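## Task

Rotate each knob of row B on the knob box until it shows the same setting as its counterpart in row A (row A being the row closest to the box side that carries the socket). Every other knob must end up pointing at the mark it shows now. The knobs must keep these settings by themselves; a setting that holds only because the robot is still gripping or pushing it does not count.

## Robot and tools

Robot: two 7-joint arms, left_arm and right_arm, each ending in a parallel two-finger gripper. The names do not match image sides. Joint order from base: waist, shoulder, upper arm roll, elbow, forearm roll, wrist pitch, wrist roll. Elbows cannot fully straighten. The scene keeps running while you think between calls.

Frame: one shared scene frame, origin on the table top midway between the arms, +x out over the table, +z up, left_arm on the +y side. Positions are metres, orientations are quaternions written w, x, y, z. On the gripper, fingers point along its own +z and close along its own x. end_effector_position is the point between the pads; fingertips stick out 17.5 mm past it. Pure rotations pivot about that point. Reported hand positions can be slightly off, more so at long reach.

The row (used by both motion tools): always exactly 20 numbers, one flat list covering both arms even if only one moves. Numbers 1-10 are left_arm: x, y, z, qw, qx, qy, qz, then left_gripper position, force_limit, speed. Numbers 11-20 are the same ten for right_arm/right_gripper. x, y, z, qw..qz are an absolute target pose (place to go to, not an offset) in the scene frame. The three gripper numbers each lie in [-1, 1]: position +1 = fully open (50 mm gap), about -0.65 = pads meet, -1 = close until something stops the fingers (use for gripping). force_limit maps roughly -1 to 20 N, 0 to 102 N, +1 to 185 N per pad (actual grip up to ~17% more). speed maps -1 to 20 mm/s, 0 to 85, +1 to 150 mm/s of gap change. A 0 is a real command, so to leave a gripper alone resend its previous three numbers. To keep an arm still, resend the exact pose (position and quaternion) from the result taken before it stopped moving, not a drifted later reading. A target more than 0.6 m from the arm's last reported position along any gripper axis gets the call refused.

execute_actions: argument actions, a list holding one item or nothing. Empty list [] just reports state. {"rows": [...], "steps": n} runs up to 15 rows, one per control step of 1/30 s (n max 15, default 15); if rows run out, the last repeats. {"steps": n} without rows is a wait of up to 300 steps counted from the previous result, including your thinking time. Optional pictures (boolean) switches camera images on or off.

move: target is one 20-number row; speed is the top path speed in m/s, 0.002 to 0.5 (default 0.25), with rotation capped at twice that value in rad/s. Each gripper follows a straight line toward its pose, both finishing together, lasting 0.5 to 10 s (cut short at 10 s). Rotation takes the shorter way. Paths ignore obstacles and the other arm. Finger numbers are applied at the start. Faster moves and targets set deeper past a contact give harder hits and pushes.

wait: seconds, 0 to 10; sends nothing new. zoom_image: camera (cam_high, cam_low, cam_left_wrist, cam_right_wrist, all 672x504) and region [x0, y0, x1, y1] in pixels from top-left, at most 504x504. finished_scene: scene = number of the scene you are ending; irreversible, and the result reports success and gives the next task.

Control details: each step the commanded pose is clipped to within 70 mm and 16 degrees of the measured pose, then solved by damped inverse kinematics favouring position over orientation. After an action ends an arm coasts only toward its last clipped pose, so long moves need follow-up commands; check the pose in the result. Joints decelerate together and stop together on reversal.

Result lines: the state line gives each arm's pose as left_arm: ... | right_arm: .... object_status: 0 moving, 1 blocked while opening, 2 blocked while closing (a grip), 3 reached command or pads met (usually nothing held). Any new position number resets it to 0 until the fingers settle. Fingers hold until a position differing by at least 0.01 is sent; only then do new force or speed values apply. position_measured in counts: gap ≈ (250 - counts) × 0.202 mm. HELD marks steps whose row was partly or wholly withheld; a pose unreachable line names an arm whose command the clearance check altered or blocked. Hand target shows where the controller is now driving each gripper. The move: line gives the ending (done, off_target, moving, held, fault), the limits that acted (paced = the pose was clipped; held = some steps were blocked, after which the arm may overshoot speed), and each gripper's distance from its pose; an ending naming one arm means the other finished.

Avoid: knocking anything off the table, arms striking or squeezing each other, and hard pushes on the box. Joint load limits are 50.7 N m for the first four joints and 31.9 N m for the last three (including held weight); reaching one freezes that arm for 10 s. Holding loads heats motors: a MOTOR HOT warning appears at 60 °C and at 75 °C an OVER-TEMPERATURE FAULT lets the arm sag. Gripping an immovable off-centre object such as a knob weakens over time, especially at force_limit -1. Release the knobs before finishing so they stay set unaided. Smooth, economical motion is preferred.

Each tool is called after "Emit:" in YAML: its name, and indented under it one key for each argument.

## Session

Emit:
execute_actions:
  actions: []

Scene clock: 0.00 s of 8400.00 s.
left_arm: end_effector_position=(+0.0725, +0.4659, +0.3668) position_measured=3 object_status=3 end_effector_quat_wxyz=(+0.239, -0.163, +0.911, -0.293) | right_arm: end_effector_position=(+0.4224, +0.1366, +0.3666) position_measured=3 object_status=3 end_effector_quat_wxyz=(+0.322, +0.835, +0.243, +0.375)
Joint positions: left_arm=[-1.752  0.146 -0.234  1.796  0.258  1.948  1.362] | right_arm=[-1.733  0.809  0.665  0.978  0.576  1.42  -0.591]
Joint velocities: left_arm=[ 0.  0. -0.  0. -0. -0.  0.] | right_arm=[-0.    -0.     0.    -0.     0.    -0.002  0.   ]
Hand target (left_arm): +0.073, +0.466, +0.367; +0.239, -0.163, +0.911, -0.293
Hand target (right_arm): +0.422, +0.137, +0.367; +0.322, +0.835, +0.243, +0.375

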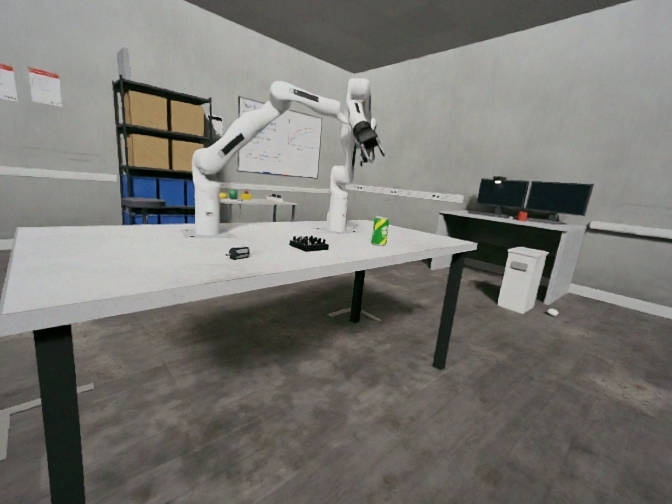

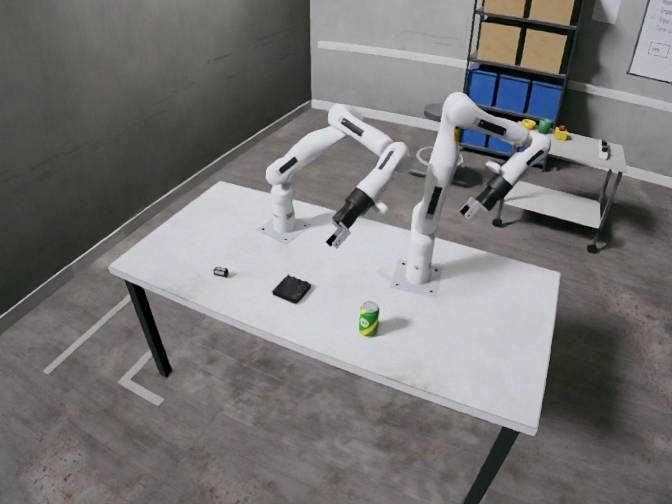

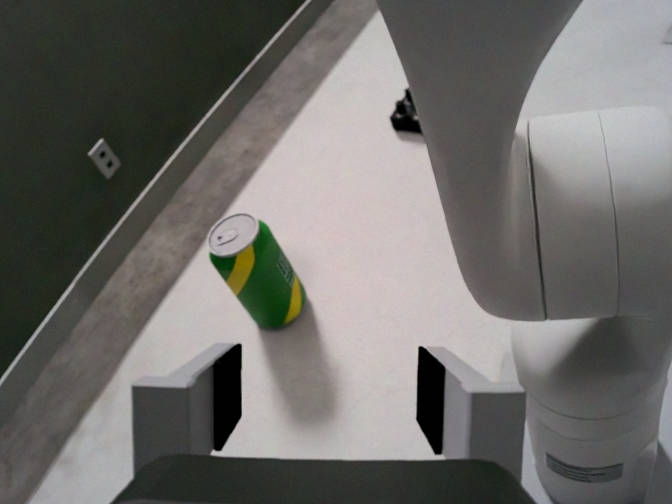

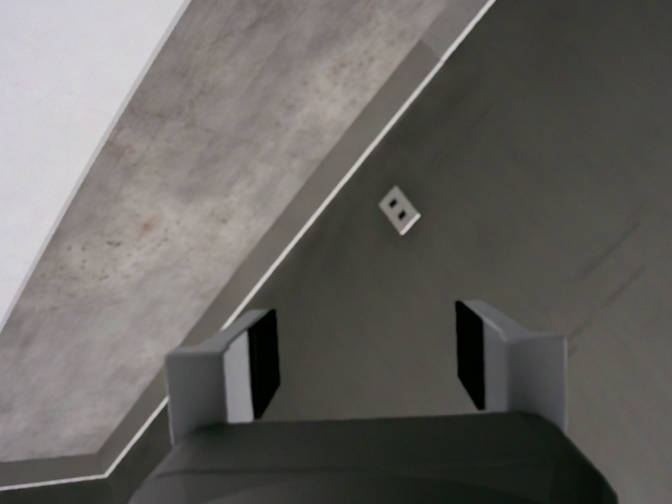

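Emit:
move:
  target: [0.0725,0.4659,0.3668,0.239,-0.163,0.911,-0.293,1,0,0,0.34,-0.08,0.24,0,0.7071,-0.7071,0,-0.08,-0.8,0]
  speed: 0.3

Scene clock: 12.23 s of 8400.00 s.
left_arm: end_effector_position=(+0.0725, +0.4659, +0.3668) position_measured=3 object_status=3 end_effector_quat_wxyz=(+0.239, -0.163, +0.911, -0.293) | right_arm: end_effector_position=(+0.3399, -0.0796, +0.2397) position_measured=165 object_status=3 end_effector_quat_wxyz=(+0.001, +0.708, -0.706, -0.001)
Joint positions: left_arm=[-1.752  0.146 -0.234  1.796  0.258  1.948  1.362] | right_arm=[-1.497  0.411  0.907  1.664 -0.341  1.236 -1.911]
Joint velocities: left_arm=[ 0.001 -0.001  0.001  0.001 -0.    -0.    -0.001] | right_arm=[-0.002 -0.007  0.001  0.002 -0.001  0.     0.001]
Hand target (left_arm): +0.072, +0.466, +0.367; +0.239, -0.163, +0.911, -0.293
Hand target (right_arm): +0.340, -0.080, +0.240; +0.001, +0.708, -0.706, -0.001
Off the commanded pose (left_arm): 0.000 m, 0 deg.
Off the commanded pose (right_arm): 0.000 m, 0 deg.
After step 90, 5.07 s passed at rest.
move: done

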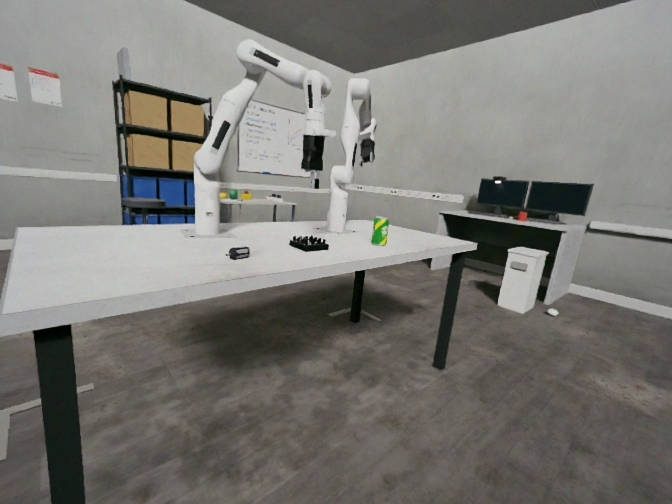

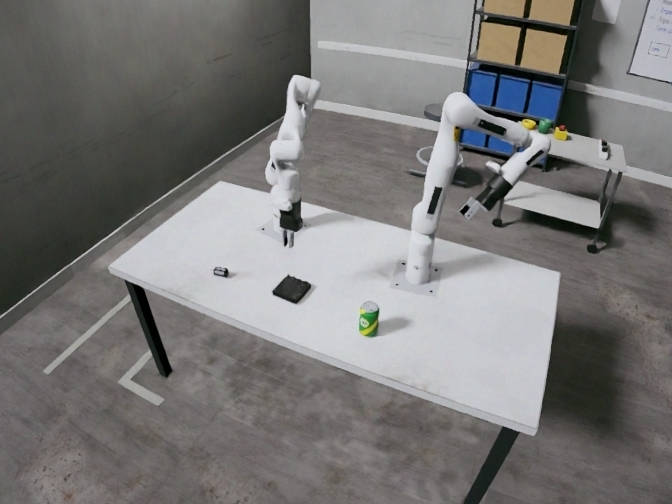

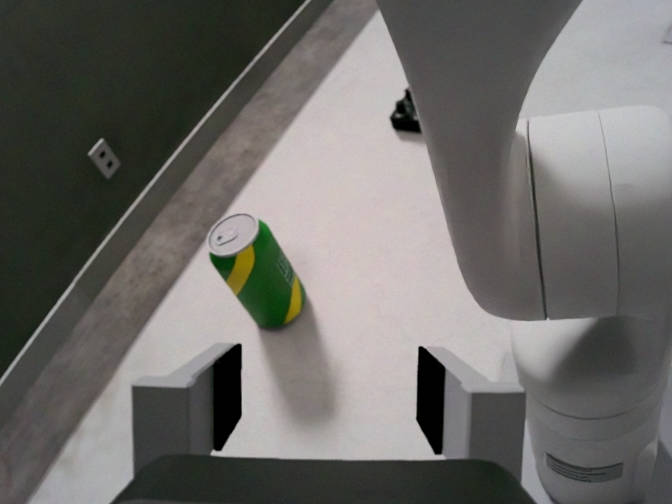

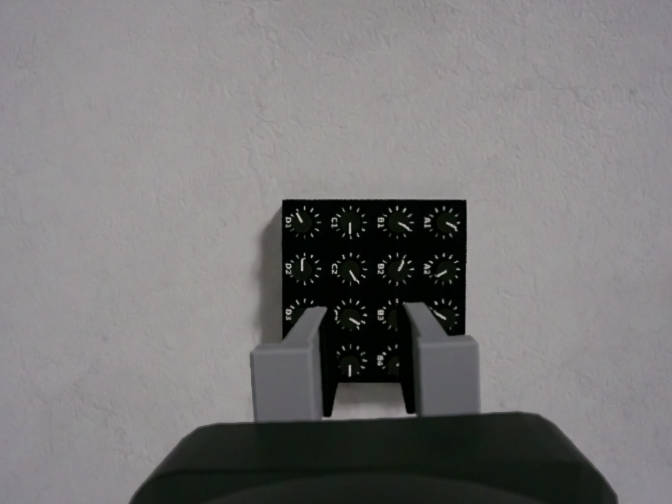

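Emit:
move:
  target: [0.0725,0.4659,0.3668,0.239,-0.163,0.911,-0.293,1,0,0,0.275,-0.098,0.14,0,0.7071,-0.7071,0,-0.08,-0.8,0]
  speed: 0.25

Emit:
zoom_image:
  camera: "cam_right_wrist"
  region: [200, 0, 500, 320]

Scene clock: 21.80 s of 8400.00 s.
left_arm: end_effector_position=(+0.0725, +0.4659, +0.3668) position_measured=3 object_status=3 end_effector_quat_wxyz=(+0.239, -0.163, +0.911, -0.293) | right_arm: end_effector_position=(+0.2751, -0.0981, +0.1400) position_measured=165 object_status=3 end_effector_quat_wxyz=(-0.000, +0.707, -0.707, +0.000)
Joint positions: left_arm=[-1.752  0.146 -0.234  1.796  0.258  1.948  1.362] | right_arm=[-1.587  0.409  0.857  2.041 -0.406  0.866 -1.898]
Joint velocities: left_arm=[ 0.001 -0.     0.001  0.     0.    -0.     0.   ] | right_arm=[-0.    -0.002  0.     0.002  0.003 -0.003 -0.001]
Hand target (left_arm): +0.073, +0.466, +0.367; +0.239, -0.163, +0.911, -0.293
Hand target (right_arm): +0.275, -0.098, +0.140; -0.000, +0.707, -0.707, +0.000
Off the commanded pose (left_arm): 0.000 m, 0 deg.
Off the commanded pose (right_arm): 0.000 m, 0 deg.
After step 90, 5.67 s passed at rest.
move: done

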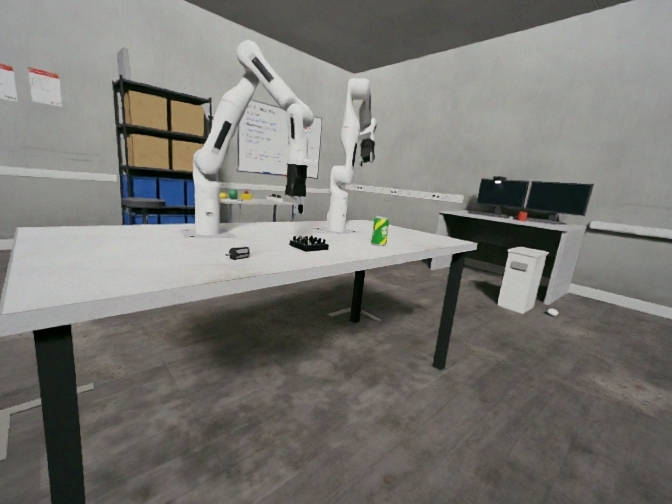

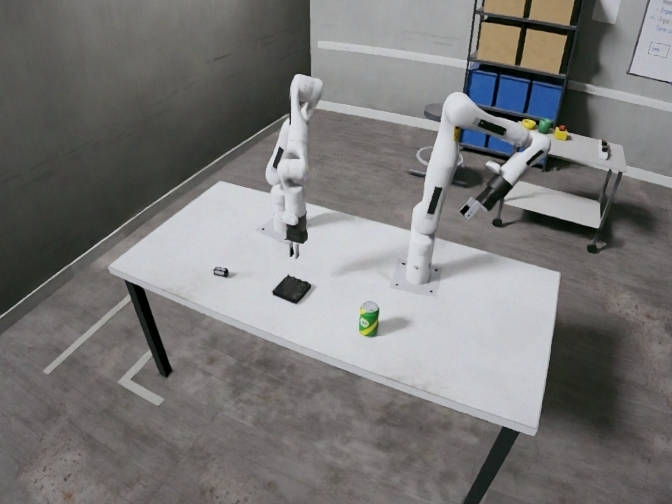

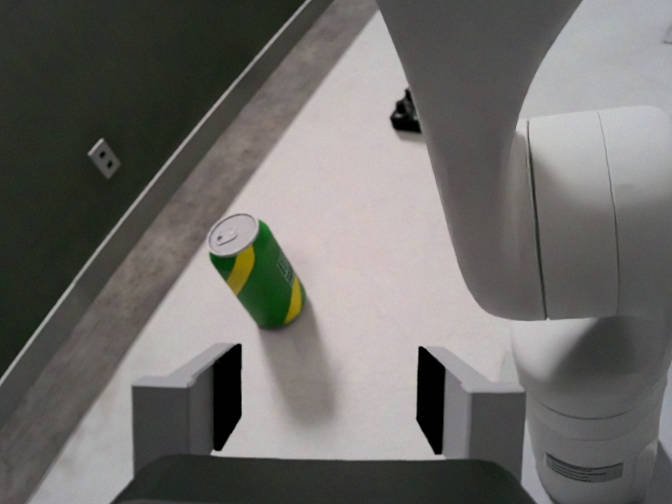

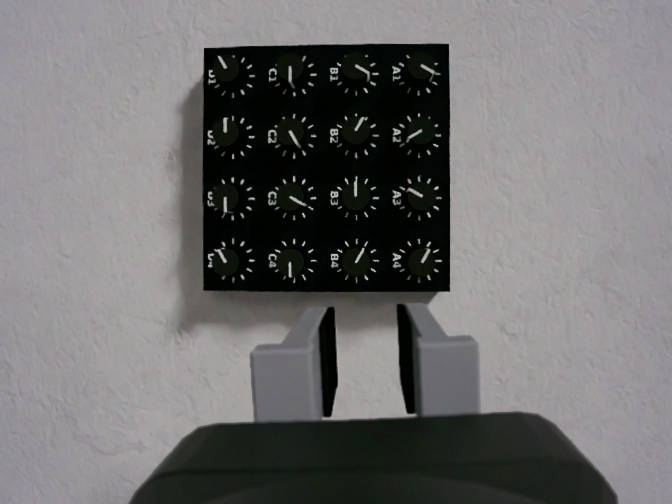

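Region (200, 0, 500, 320) of cam_right_wrist's 672x504 image, scaled by 1.575; it fills the left 472 columns of this view, and the rest is white.

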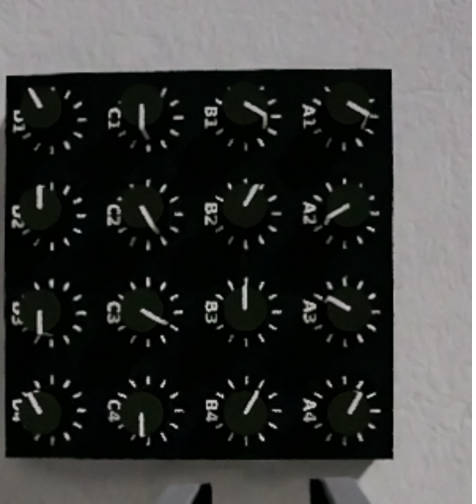

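Emit:
move:
  target: [0.0725,0.4659,0.3668,0.239,-0.163,0.911,-0.293,1,0,0,0.319,-0.0943,0.062,0,0.7071,-0.7071,0,-0.08,-0.8,0]
  speed: 0.15

Emit:
zoom_image:
  camera: "cam_right_wrist"
  region: [260, 240, 460, 420]

Emit:
move:
  target: [0.0725,0.4659,0.3668,0.239,-0.163,0.911,-0.293,1,0,0,0.319,-0.0943,0.062,0,1,0,0,-0.08,-0.8,0]
  speed: 0.4

Emit:
zoom_image:
  camera: "cam_right_wrist"
  region: [260, 240, 460, 420]

Scene clock: 35.57 s of 8400.00 s.
left_arm: end_effector_position=(+0.0725, +0.4659, +0.3668) position_measured=3 object_status=3 end_effector_quat_wxyz=(+0.239, -0.163, +0.911, -0.293) | right_arm: end_effector_position=(+0.3189, -0.0940, +0.0621) position_measured=165 object_status=3 end_effector_quat_wxyz=(-0.000, +0.707, -0.707, -0.000)
Joint positions: left_arm=[-1.752  0.146 -0.234  1.796  0.258  1.948  1.362] | right_arm=[-1.354  0.625  0.693  2.018 -0.609  0.712 -1.673]
Joint velocities: left_arm=[ 0.     0.    -0.     0.     0.     0.    -0.001] | right_arm=[ 0.003  0.003  0.001  0.    -0.002 -0.     0.001]
Hand target (left_arm): +0.073, +0.466, +0.367; +0.239, -0.163, +0.911, -0.293
Hand target (right_arm): +0.319, -0.094, +0.062; -0.000, +0.707, -0.707, -0.000
Off the commanded pose (left_arm): 0.000 m, 0 deg.
Off the commanded pose (right_arm): 0.000 m, 0 deg.
After step 90, 9.70 s passed at rest.
move: done

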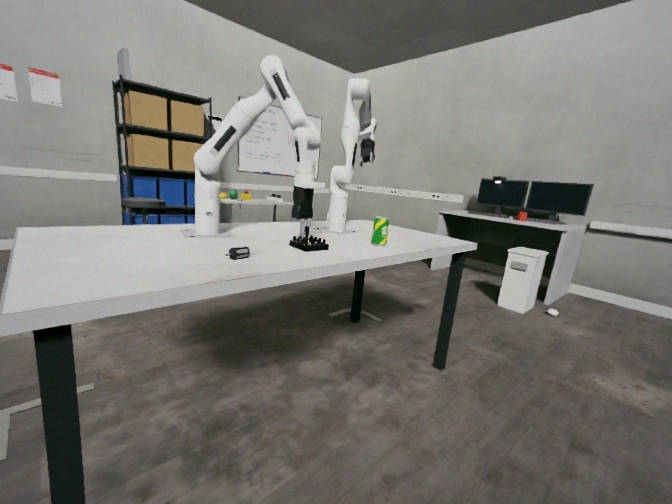

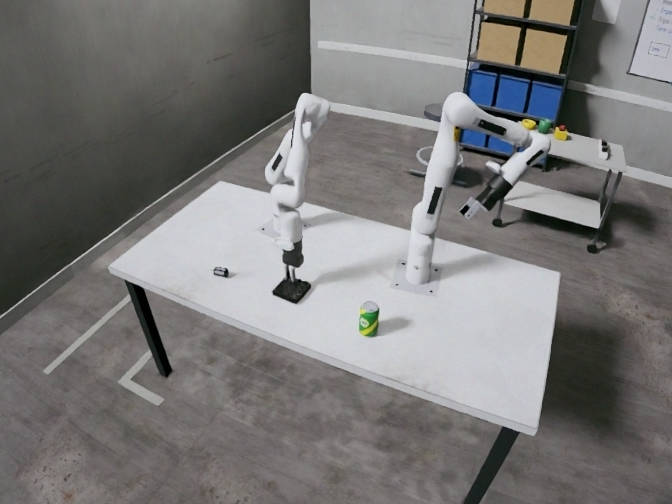

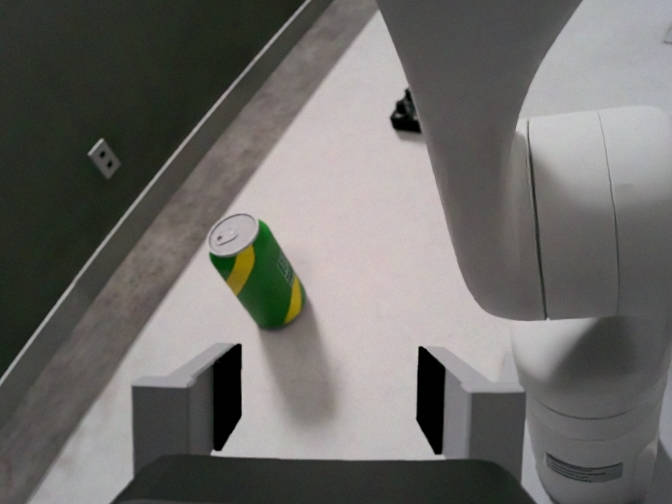

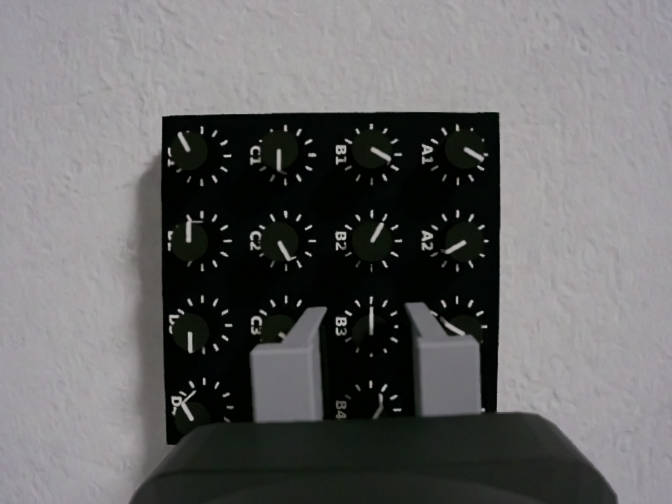

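Region (260, 240, 460, 420) of cam_right_wrist's 672x504 image, scaled by 2.520; it fills the top 454 rows of this view, and the rest is white.

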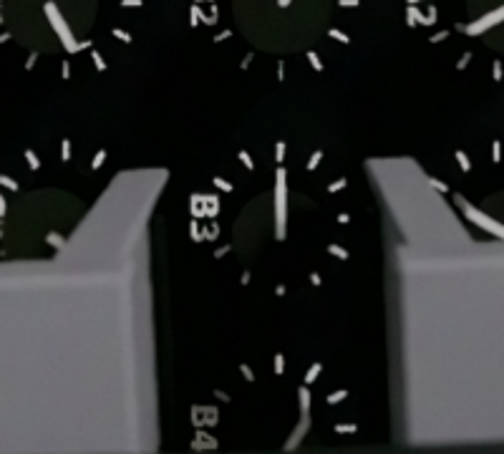

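Scene clock: 37.93 s of 8400.00 s.
left_arm: end_effector_position=(+0.0725, +0.4659, +0.3668) position_measured=3 object_status=3 end_effector_quat_wxyz=(+0.239, -0.163, +0.911, -0.293) | right_arm: end_effector_position=(+0.3188, -0.0944, +0.0619) position_measured=165 object_status=3 end_effector_quat_wxyz=(+0.000, +1.000, +0.000, -0.000)
Joint positions: left_arm=[-1.752  0.146 -0.234  1.796  0.258  1.948  1.362] | right_arm=[-0.962  0.546  0.244  1.986 -0.212  0.635 -0.407]
Joint velocities: left_arm=[-0.001  0.001 -0.    -0.001 -0.     0.    -0.   ] | right_arm=[ 0.005  0.001  0.004  0.    -0.003 -0.     0.003]
Hand target (left_arm): +0.073, +0.466, +0.367; +0.239, -0.163, +0.911, -0.293
Hand target (right_arm): +0.319, -0.095, +0.062; +0.000, +1.000, -0.000, -0.000
Off the commanded pose (left_arm): 0.000 m, 0 deg.
Off the commanded pose (right_arm): 0.000 m, 0 deg.
move: done

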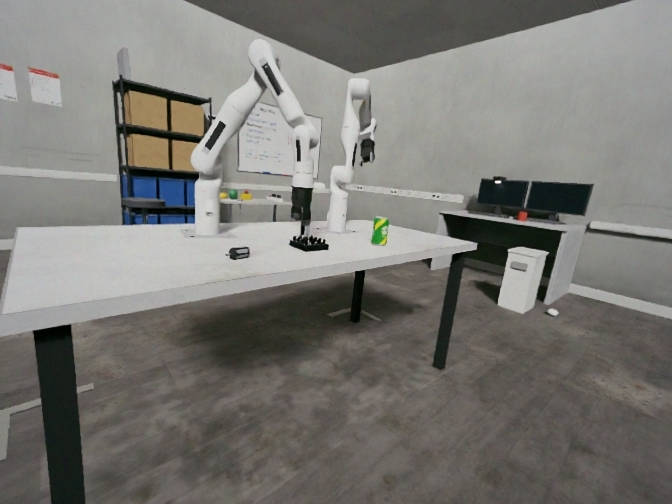

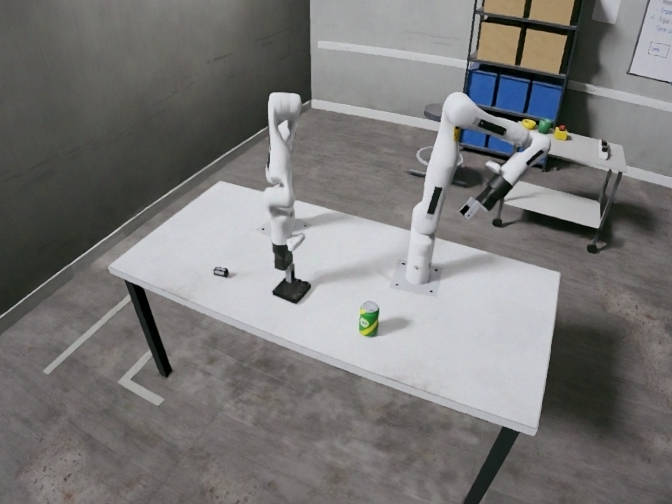

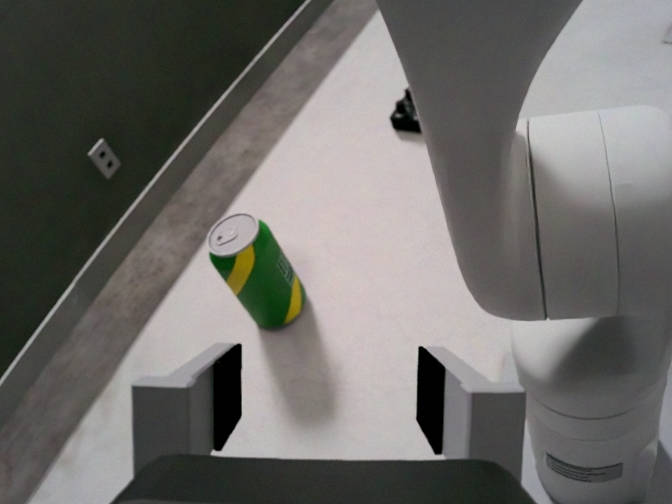

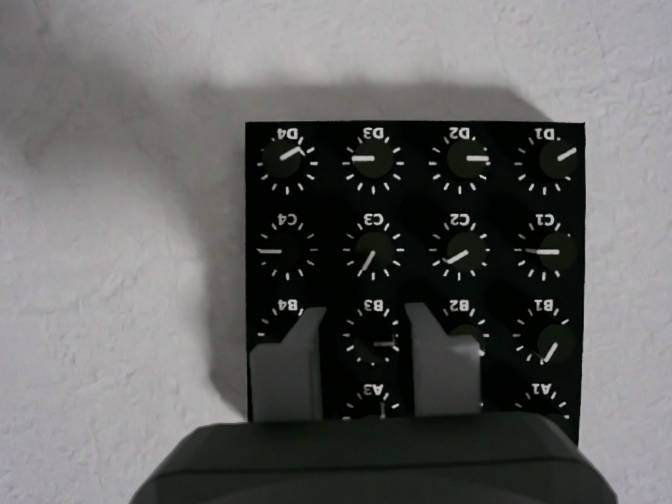

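Region (260, 240, 460, 420) of cam_right_wrist's 672x504 image, scaled by 2.520; it fills the top 454 rows of this view, and the rest is white.

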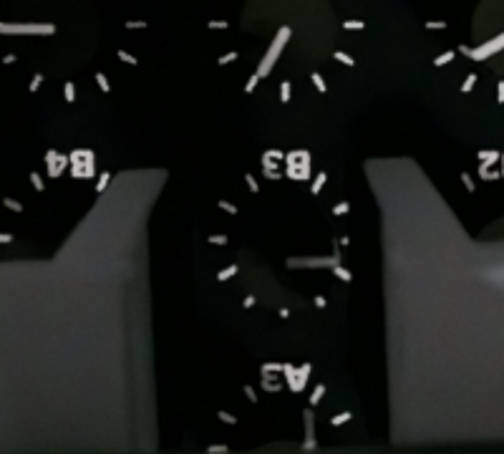

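Emit:
move:
  target: [0.0725,0.4659,0.3668,0.239,-0.163,0.911,-0.293,1,0,0,0.3206,-0.0953,0.057,0,1,0,0,-0.08,-0.8,0]
  speed: 0.02

Emit:
move:
  target: [0.0725,0.4659,0.3668,0.239,-0.163,0.911,-0.293,1,0,0,0.3206,-0.0953,0.044,0,1,0,0,-0.08,-0.8,0]
  speed: 0.02

Emit:
move:
  target: [0.0725,0.4659,0.3668,0.239,-0.163,0.911,-0.293,1,0,0,0.3206,-0.0953,0.044,0,1,0,0,-1,-0.8,-0.8]

Scene clock: 51.30 s of 8400.00 s.
left_arm: end_effector_position=(+0.0725, +0.4659, +0.3668) position_measured=3 object_status=3 end_effector_quat_wxyz=(+0.239, -0.163, +0.911, -0.293) | right_arm: end_effector_position=(+0.3206, -0.0952, +0.0570) position_measured=165 object_status=3 end_effector_quat_wxyz=(-0.000, +1.000, +0.000, +0.000)
Joint positions: left_arm=[-1.752  0.146 -0.234  1.796  0.258  1.948  1.362] | right_arm=[-0.953  0.557  0.239  1.987 -0.217  0.621 -0.399]
Joint velocities: left_arm=[ 0.    -0.001 -0.002  0.001 -0.001  0.     0.001] | right_arm=[ 0.001  0.002  0.001  0.    -0.002 -0.    -0.   ]
Hand target (left_arm): +0.073, +0.466, +0.367; +0.239, -0.163, +0.911, -0.293
Hand target (right_arm): +0.321, -0.095, +0.057; -0.000, +1.000, +0.000, -0.000
Off the commanded pose (left_arm): 0.000 m, 0 deg.
Off the commanded pose (right_arm): 0.000 m, 0 deg.
After step 90, 9.67 s passed at rest.
move: done

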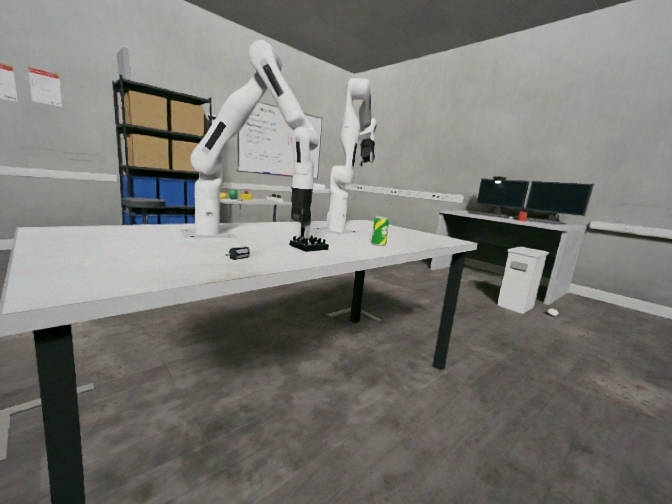

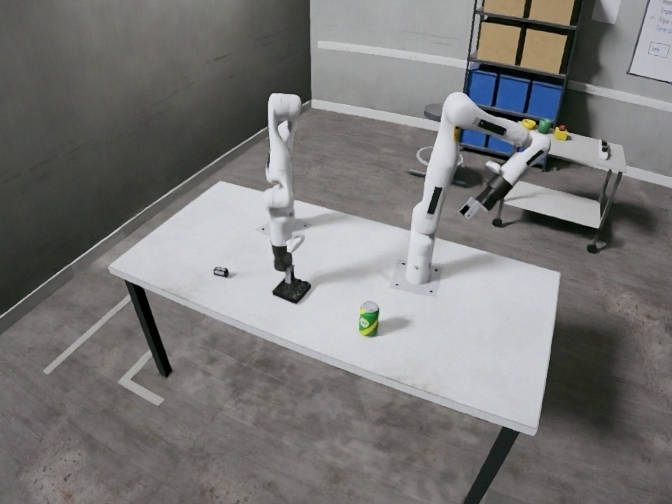

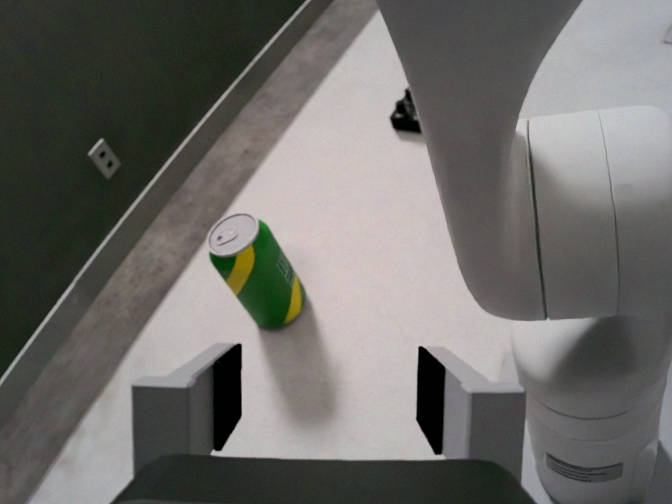

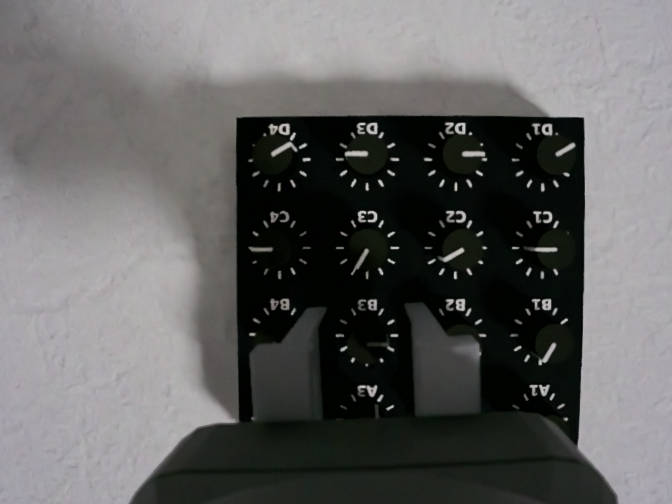

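Scene clock: 52.17 s of 8400.00 s.
left_arm: end_effector_position=(+0.0725, +0.4659, +0.3668) position_measured=3 object_status=3 end_effector_quat_wxyz=(+0.239, -0.163, +0.911, -0.293) | right_arm: end_effector_position=(+0.3206, -0.0952, +0.0441) position_measured=165 object_status=3 end_effector_quat_wxyz=(-0.000, +1.000, +0.000, +0.000)
Joint positions: left_arm=[-1.752  0.146 -0.234  1.796  0.258  1.948  1.362] | right_arm=[-0.944  0.584  0.227  1.997 -0.227  0.584 -0.389]
Joint velocities: left_arm=[-0.    -0.     0.001  0.001  0.001 -0.     0.   ] | right_arm=[ 0.001  0.003  0.001 -0.    -0.001  0.001  0.   ]
Hand target (left_arm): +0.073, +0.466, +0.367; +0.239, -0.163, +0.911, -0.293
Hand target (right_arm): +0.321, -0.095, +0.044; +0.000, +1.000, +0.000, +0.000
Off the commanded pose (left_arm): 0.000 m, 0 deg.
Off the commanded pose (right_arm): 0.000 m, 0 deg.
move: done

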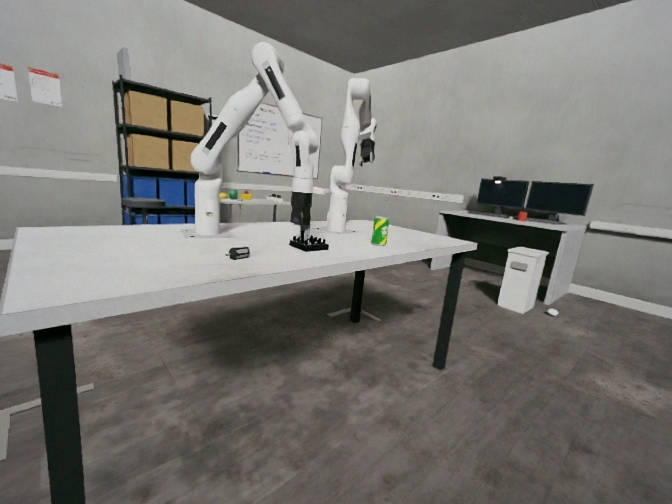

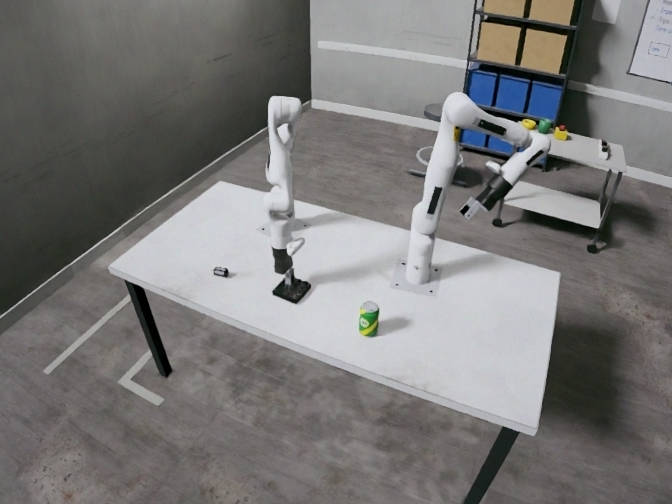

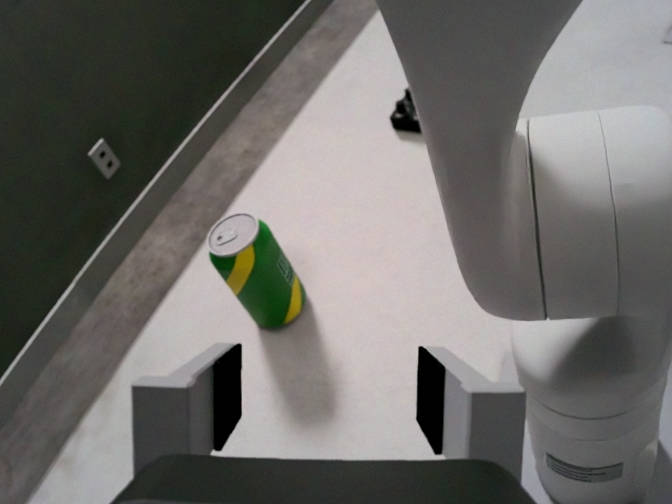

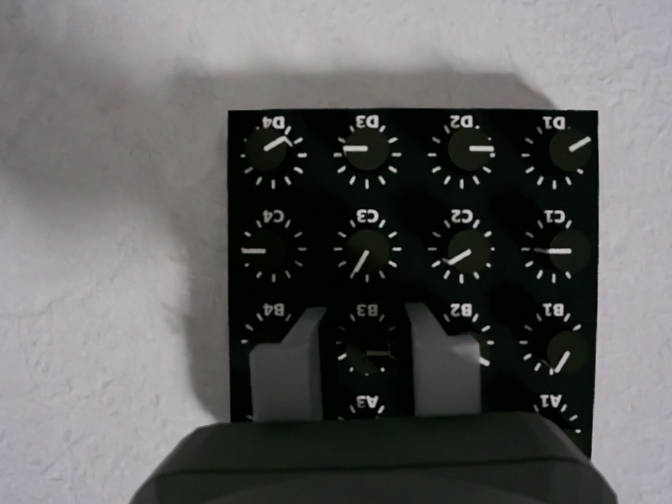

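Scene clock: 52.87 s of 8400.00 s.
left_arm: end_effector_position=(+0.0725, +0.4659, +0.3668) position_measured=3 object_status=3 end_effector_quat_wxyz=(+0.239, -0.163, +0.911, -0.293) | right_arm: end_effector_position=(+0.3206, -0.0952, +0.0441) position_measured=198 object_status=2 end_effector_quat_wxyz=(-0.000, +1.000, +0.000, +0.000)
Joint positions: left_arm=[-1.752  0.146 -0.234  1.796  0.258  1.948  1.362] | right_arm=[-0.944  0.584  0.227  1.997 -0.227  0.584 -0.389]
Joint velocities: left_arm=[-0.    -0.001  0.001 -0.001 -0.    -0.     0.   ] | right_arm=[-0. -0. -0. -0.  0. -0.  0.]
Hand target (left_arm): +0.073, +0.466, +0.367; +0.239, -0.163, +0.911, -0.293
Hand target (right_arm): +0.321, -0.095, +0.044; -0.000, +1.000, -0.000, -0.000
Off the commanded pose (left_arm): 0.000 m, 0 deg.
Off the commanded pose (right_arm): 0.000 m, 0 deg.
move: done

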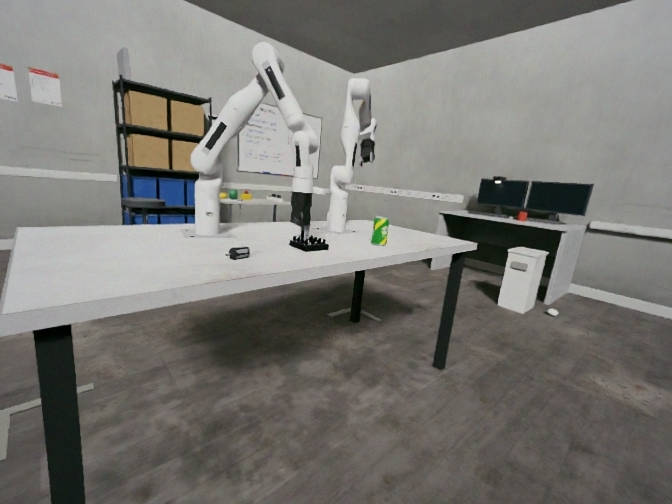

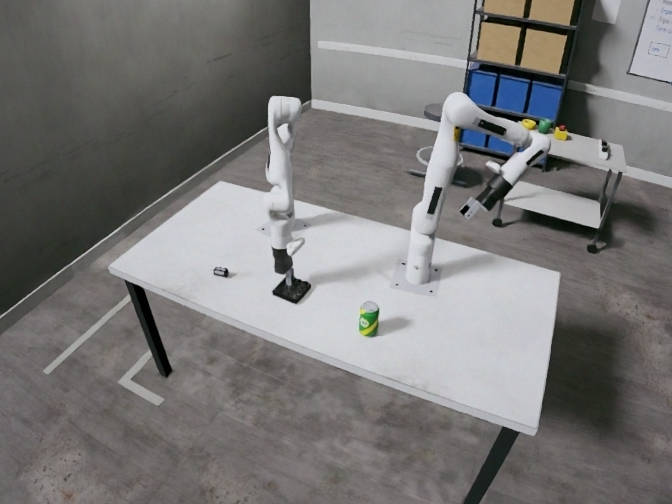

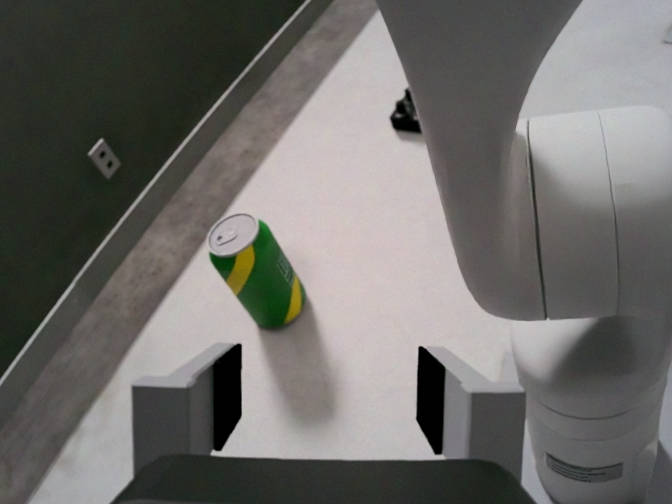

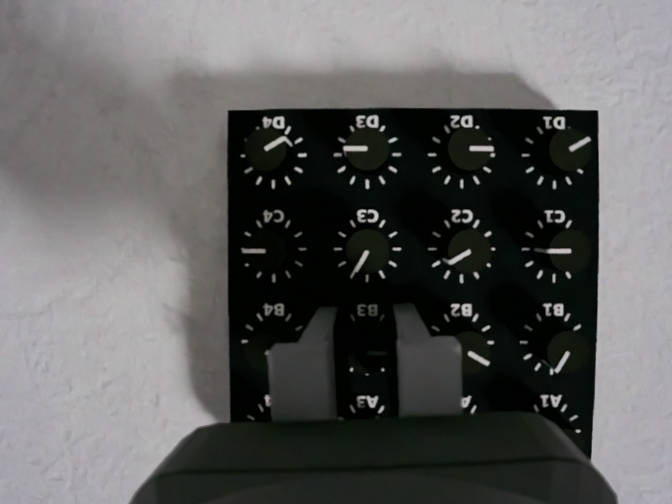

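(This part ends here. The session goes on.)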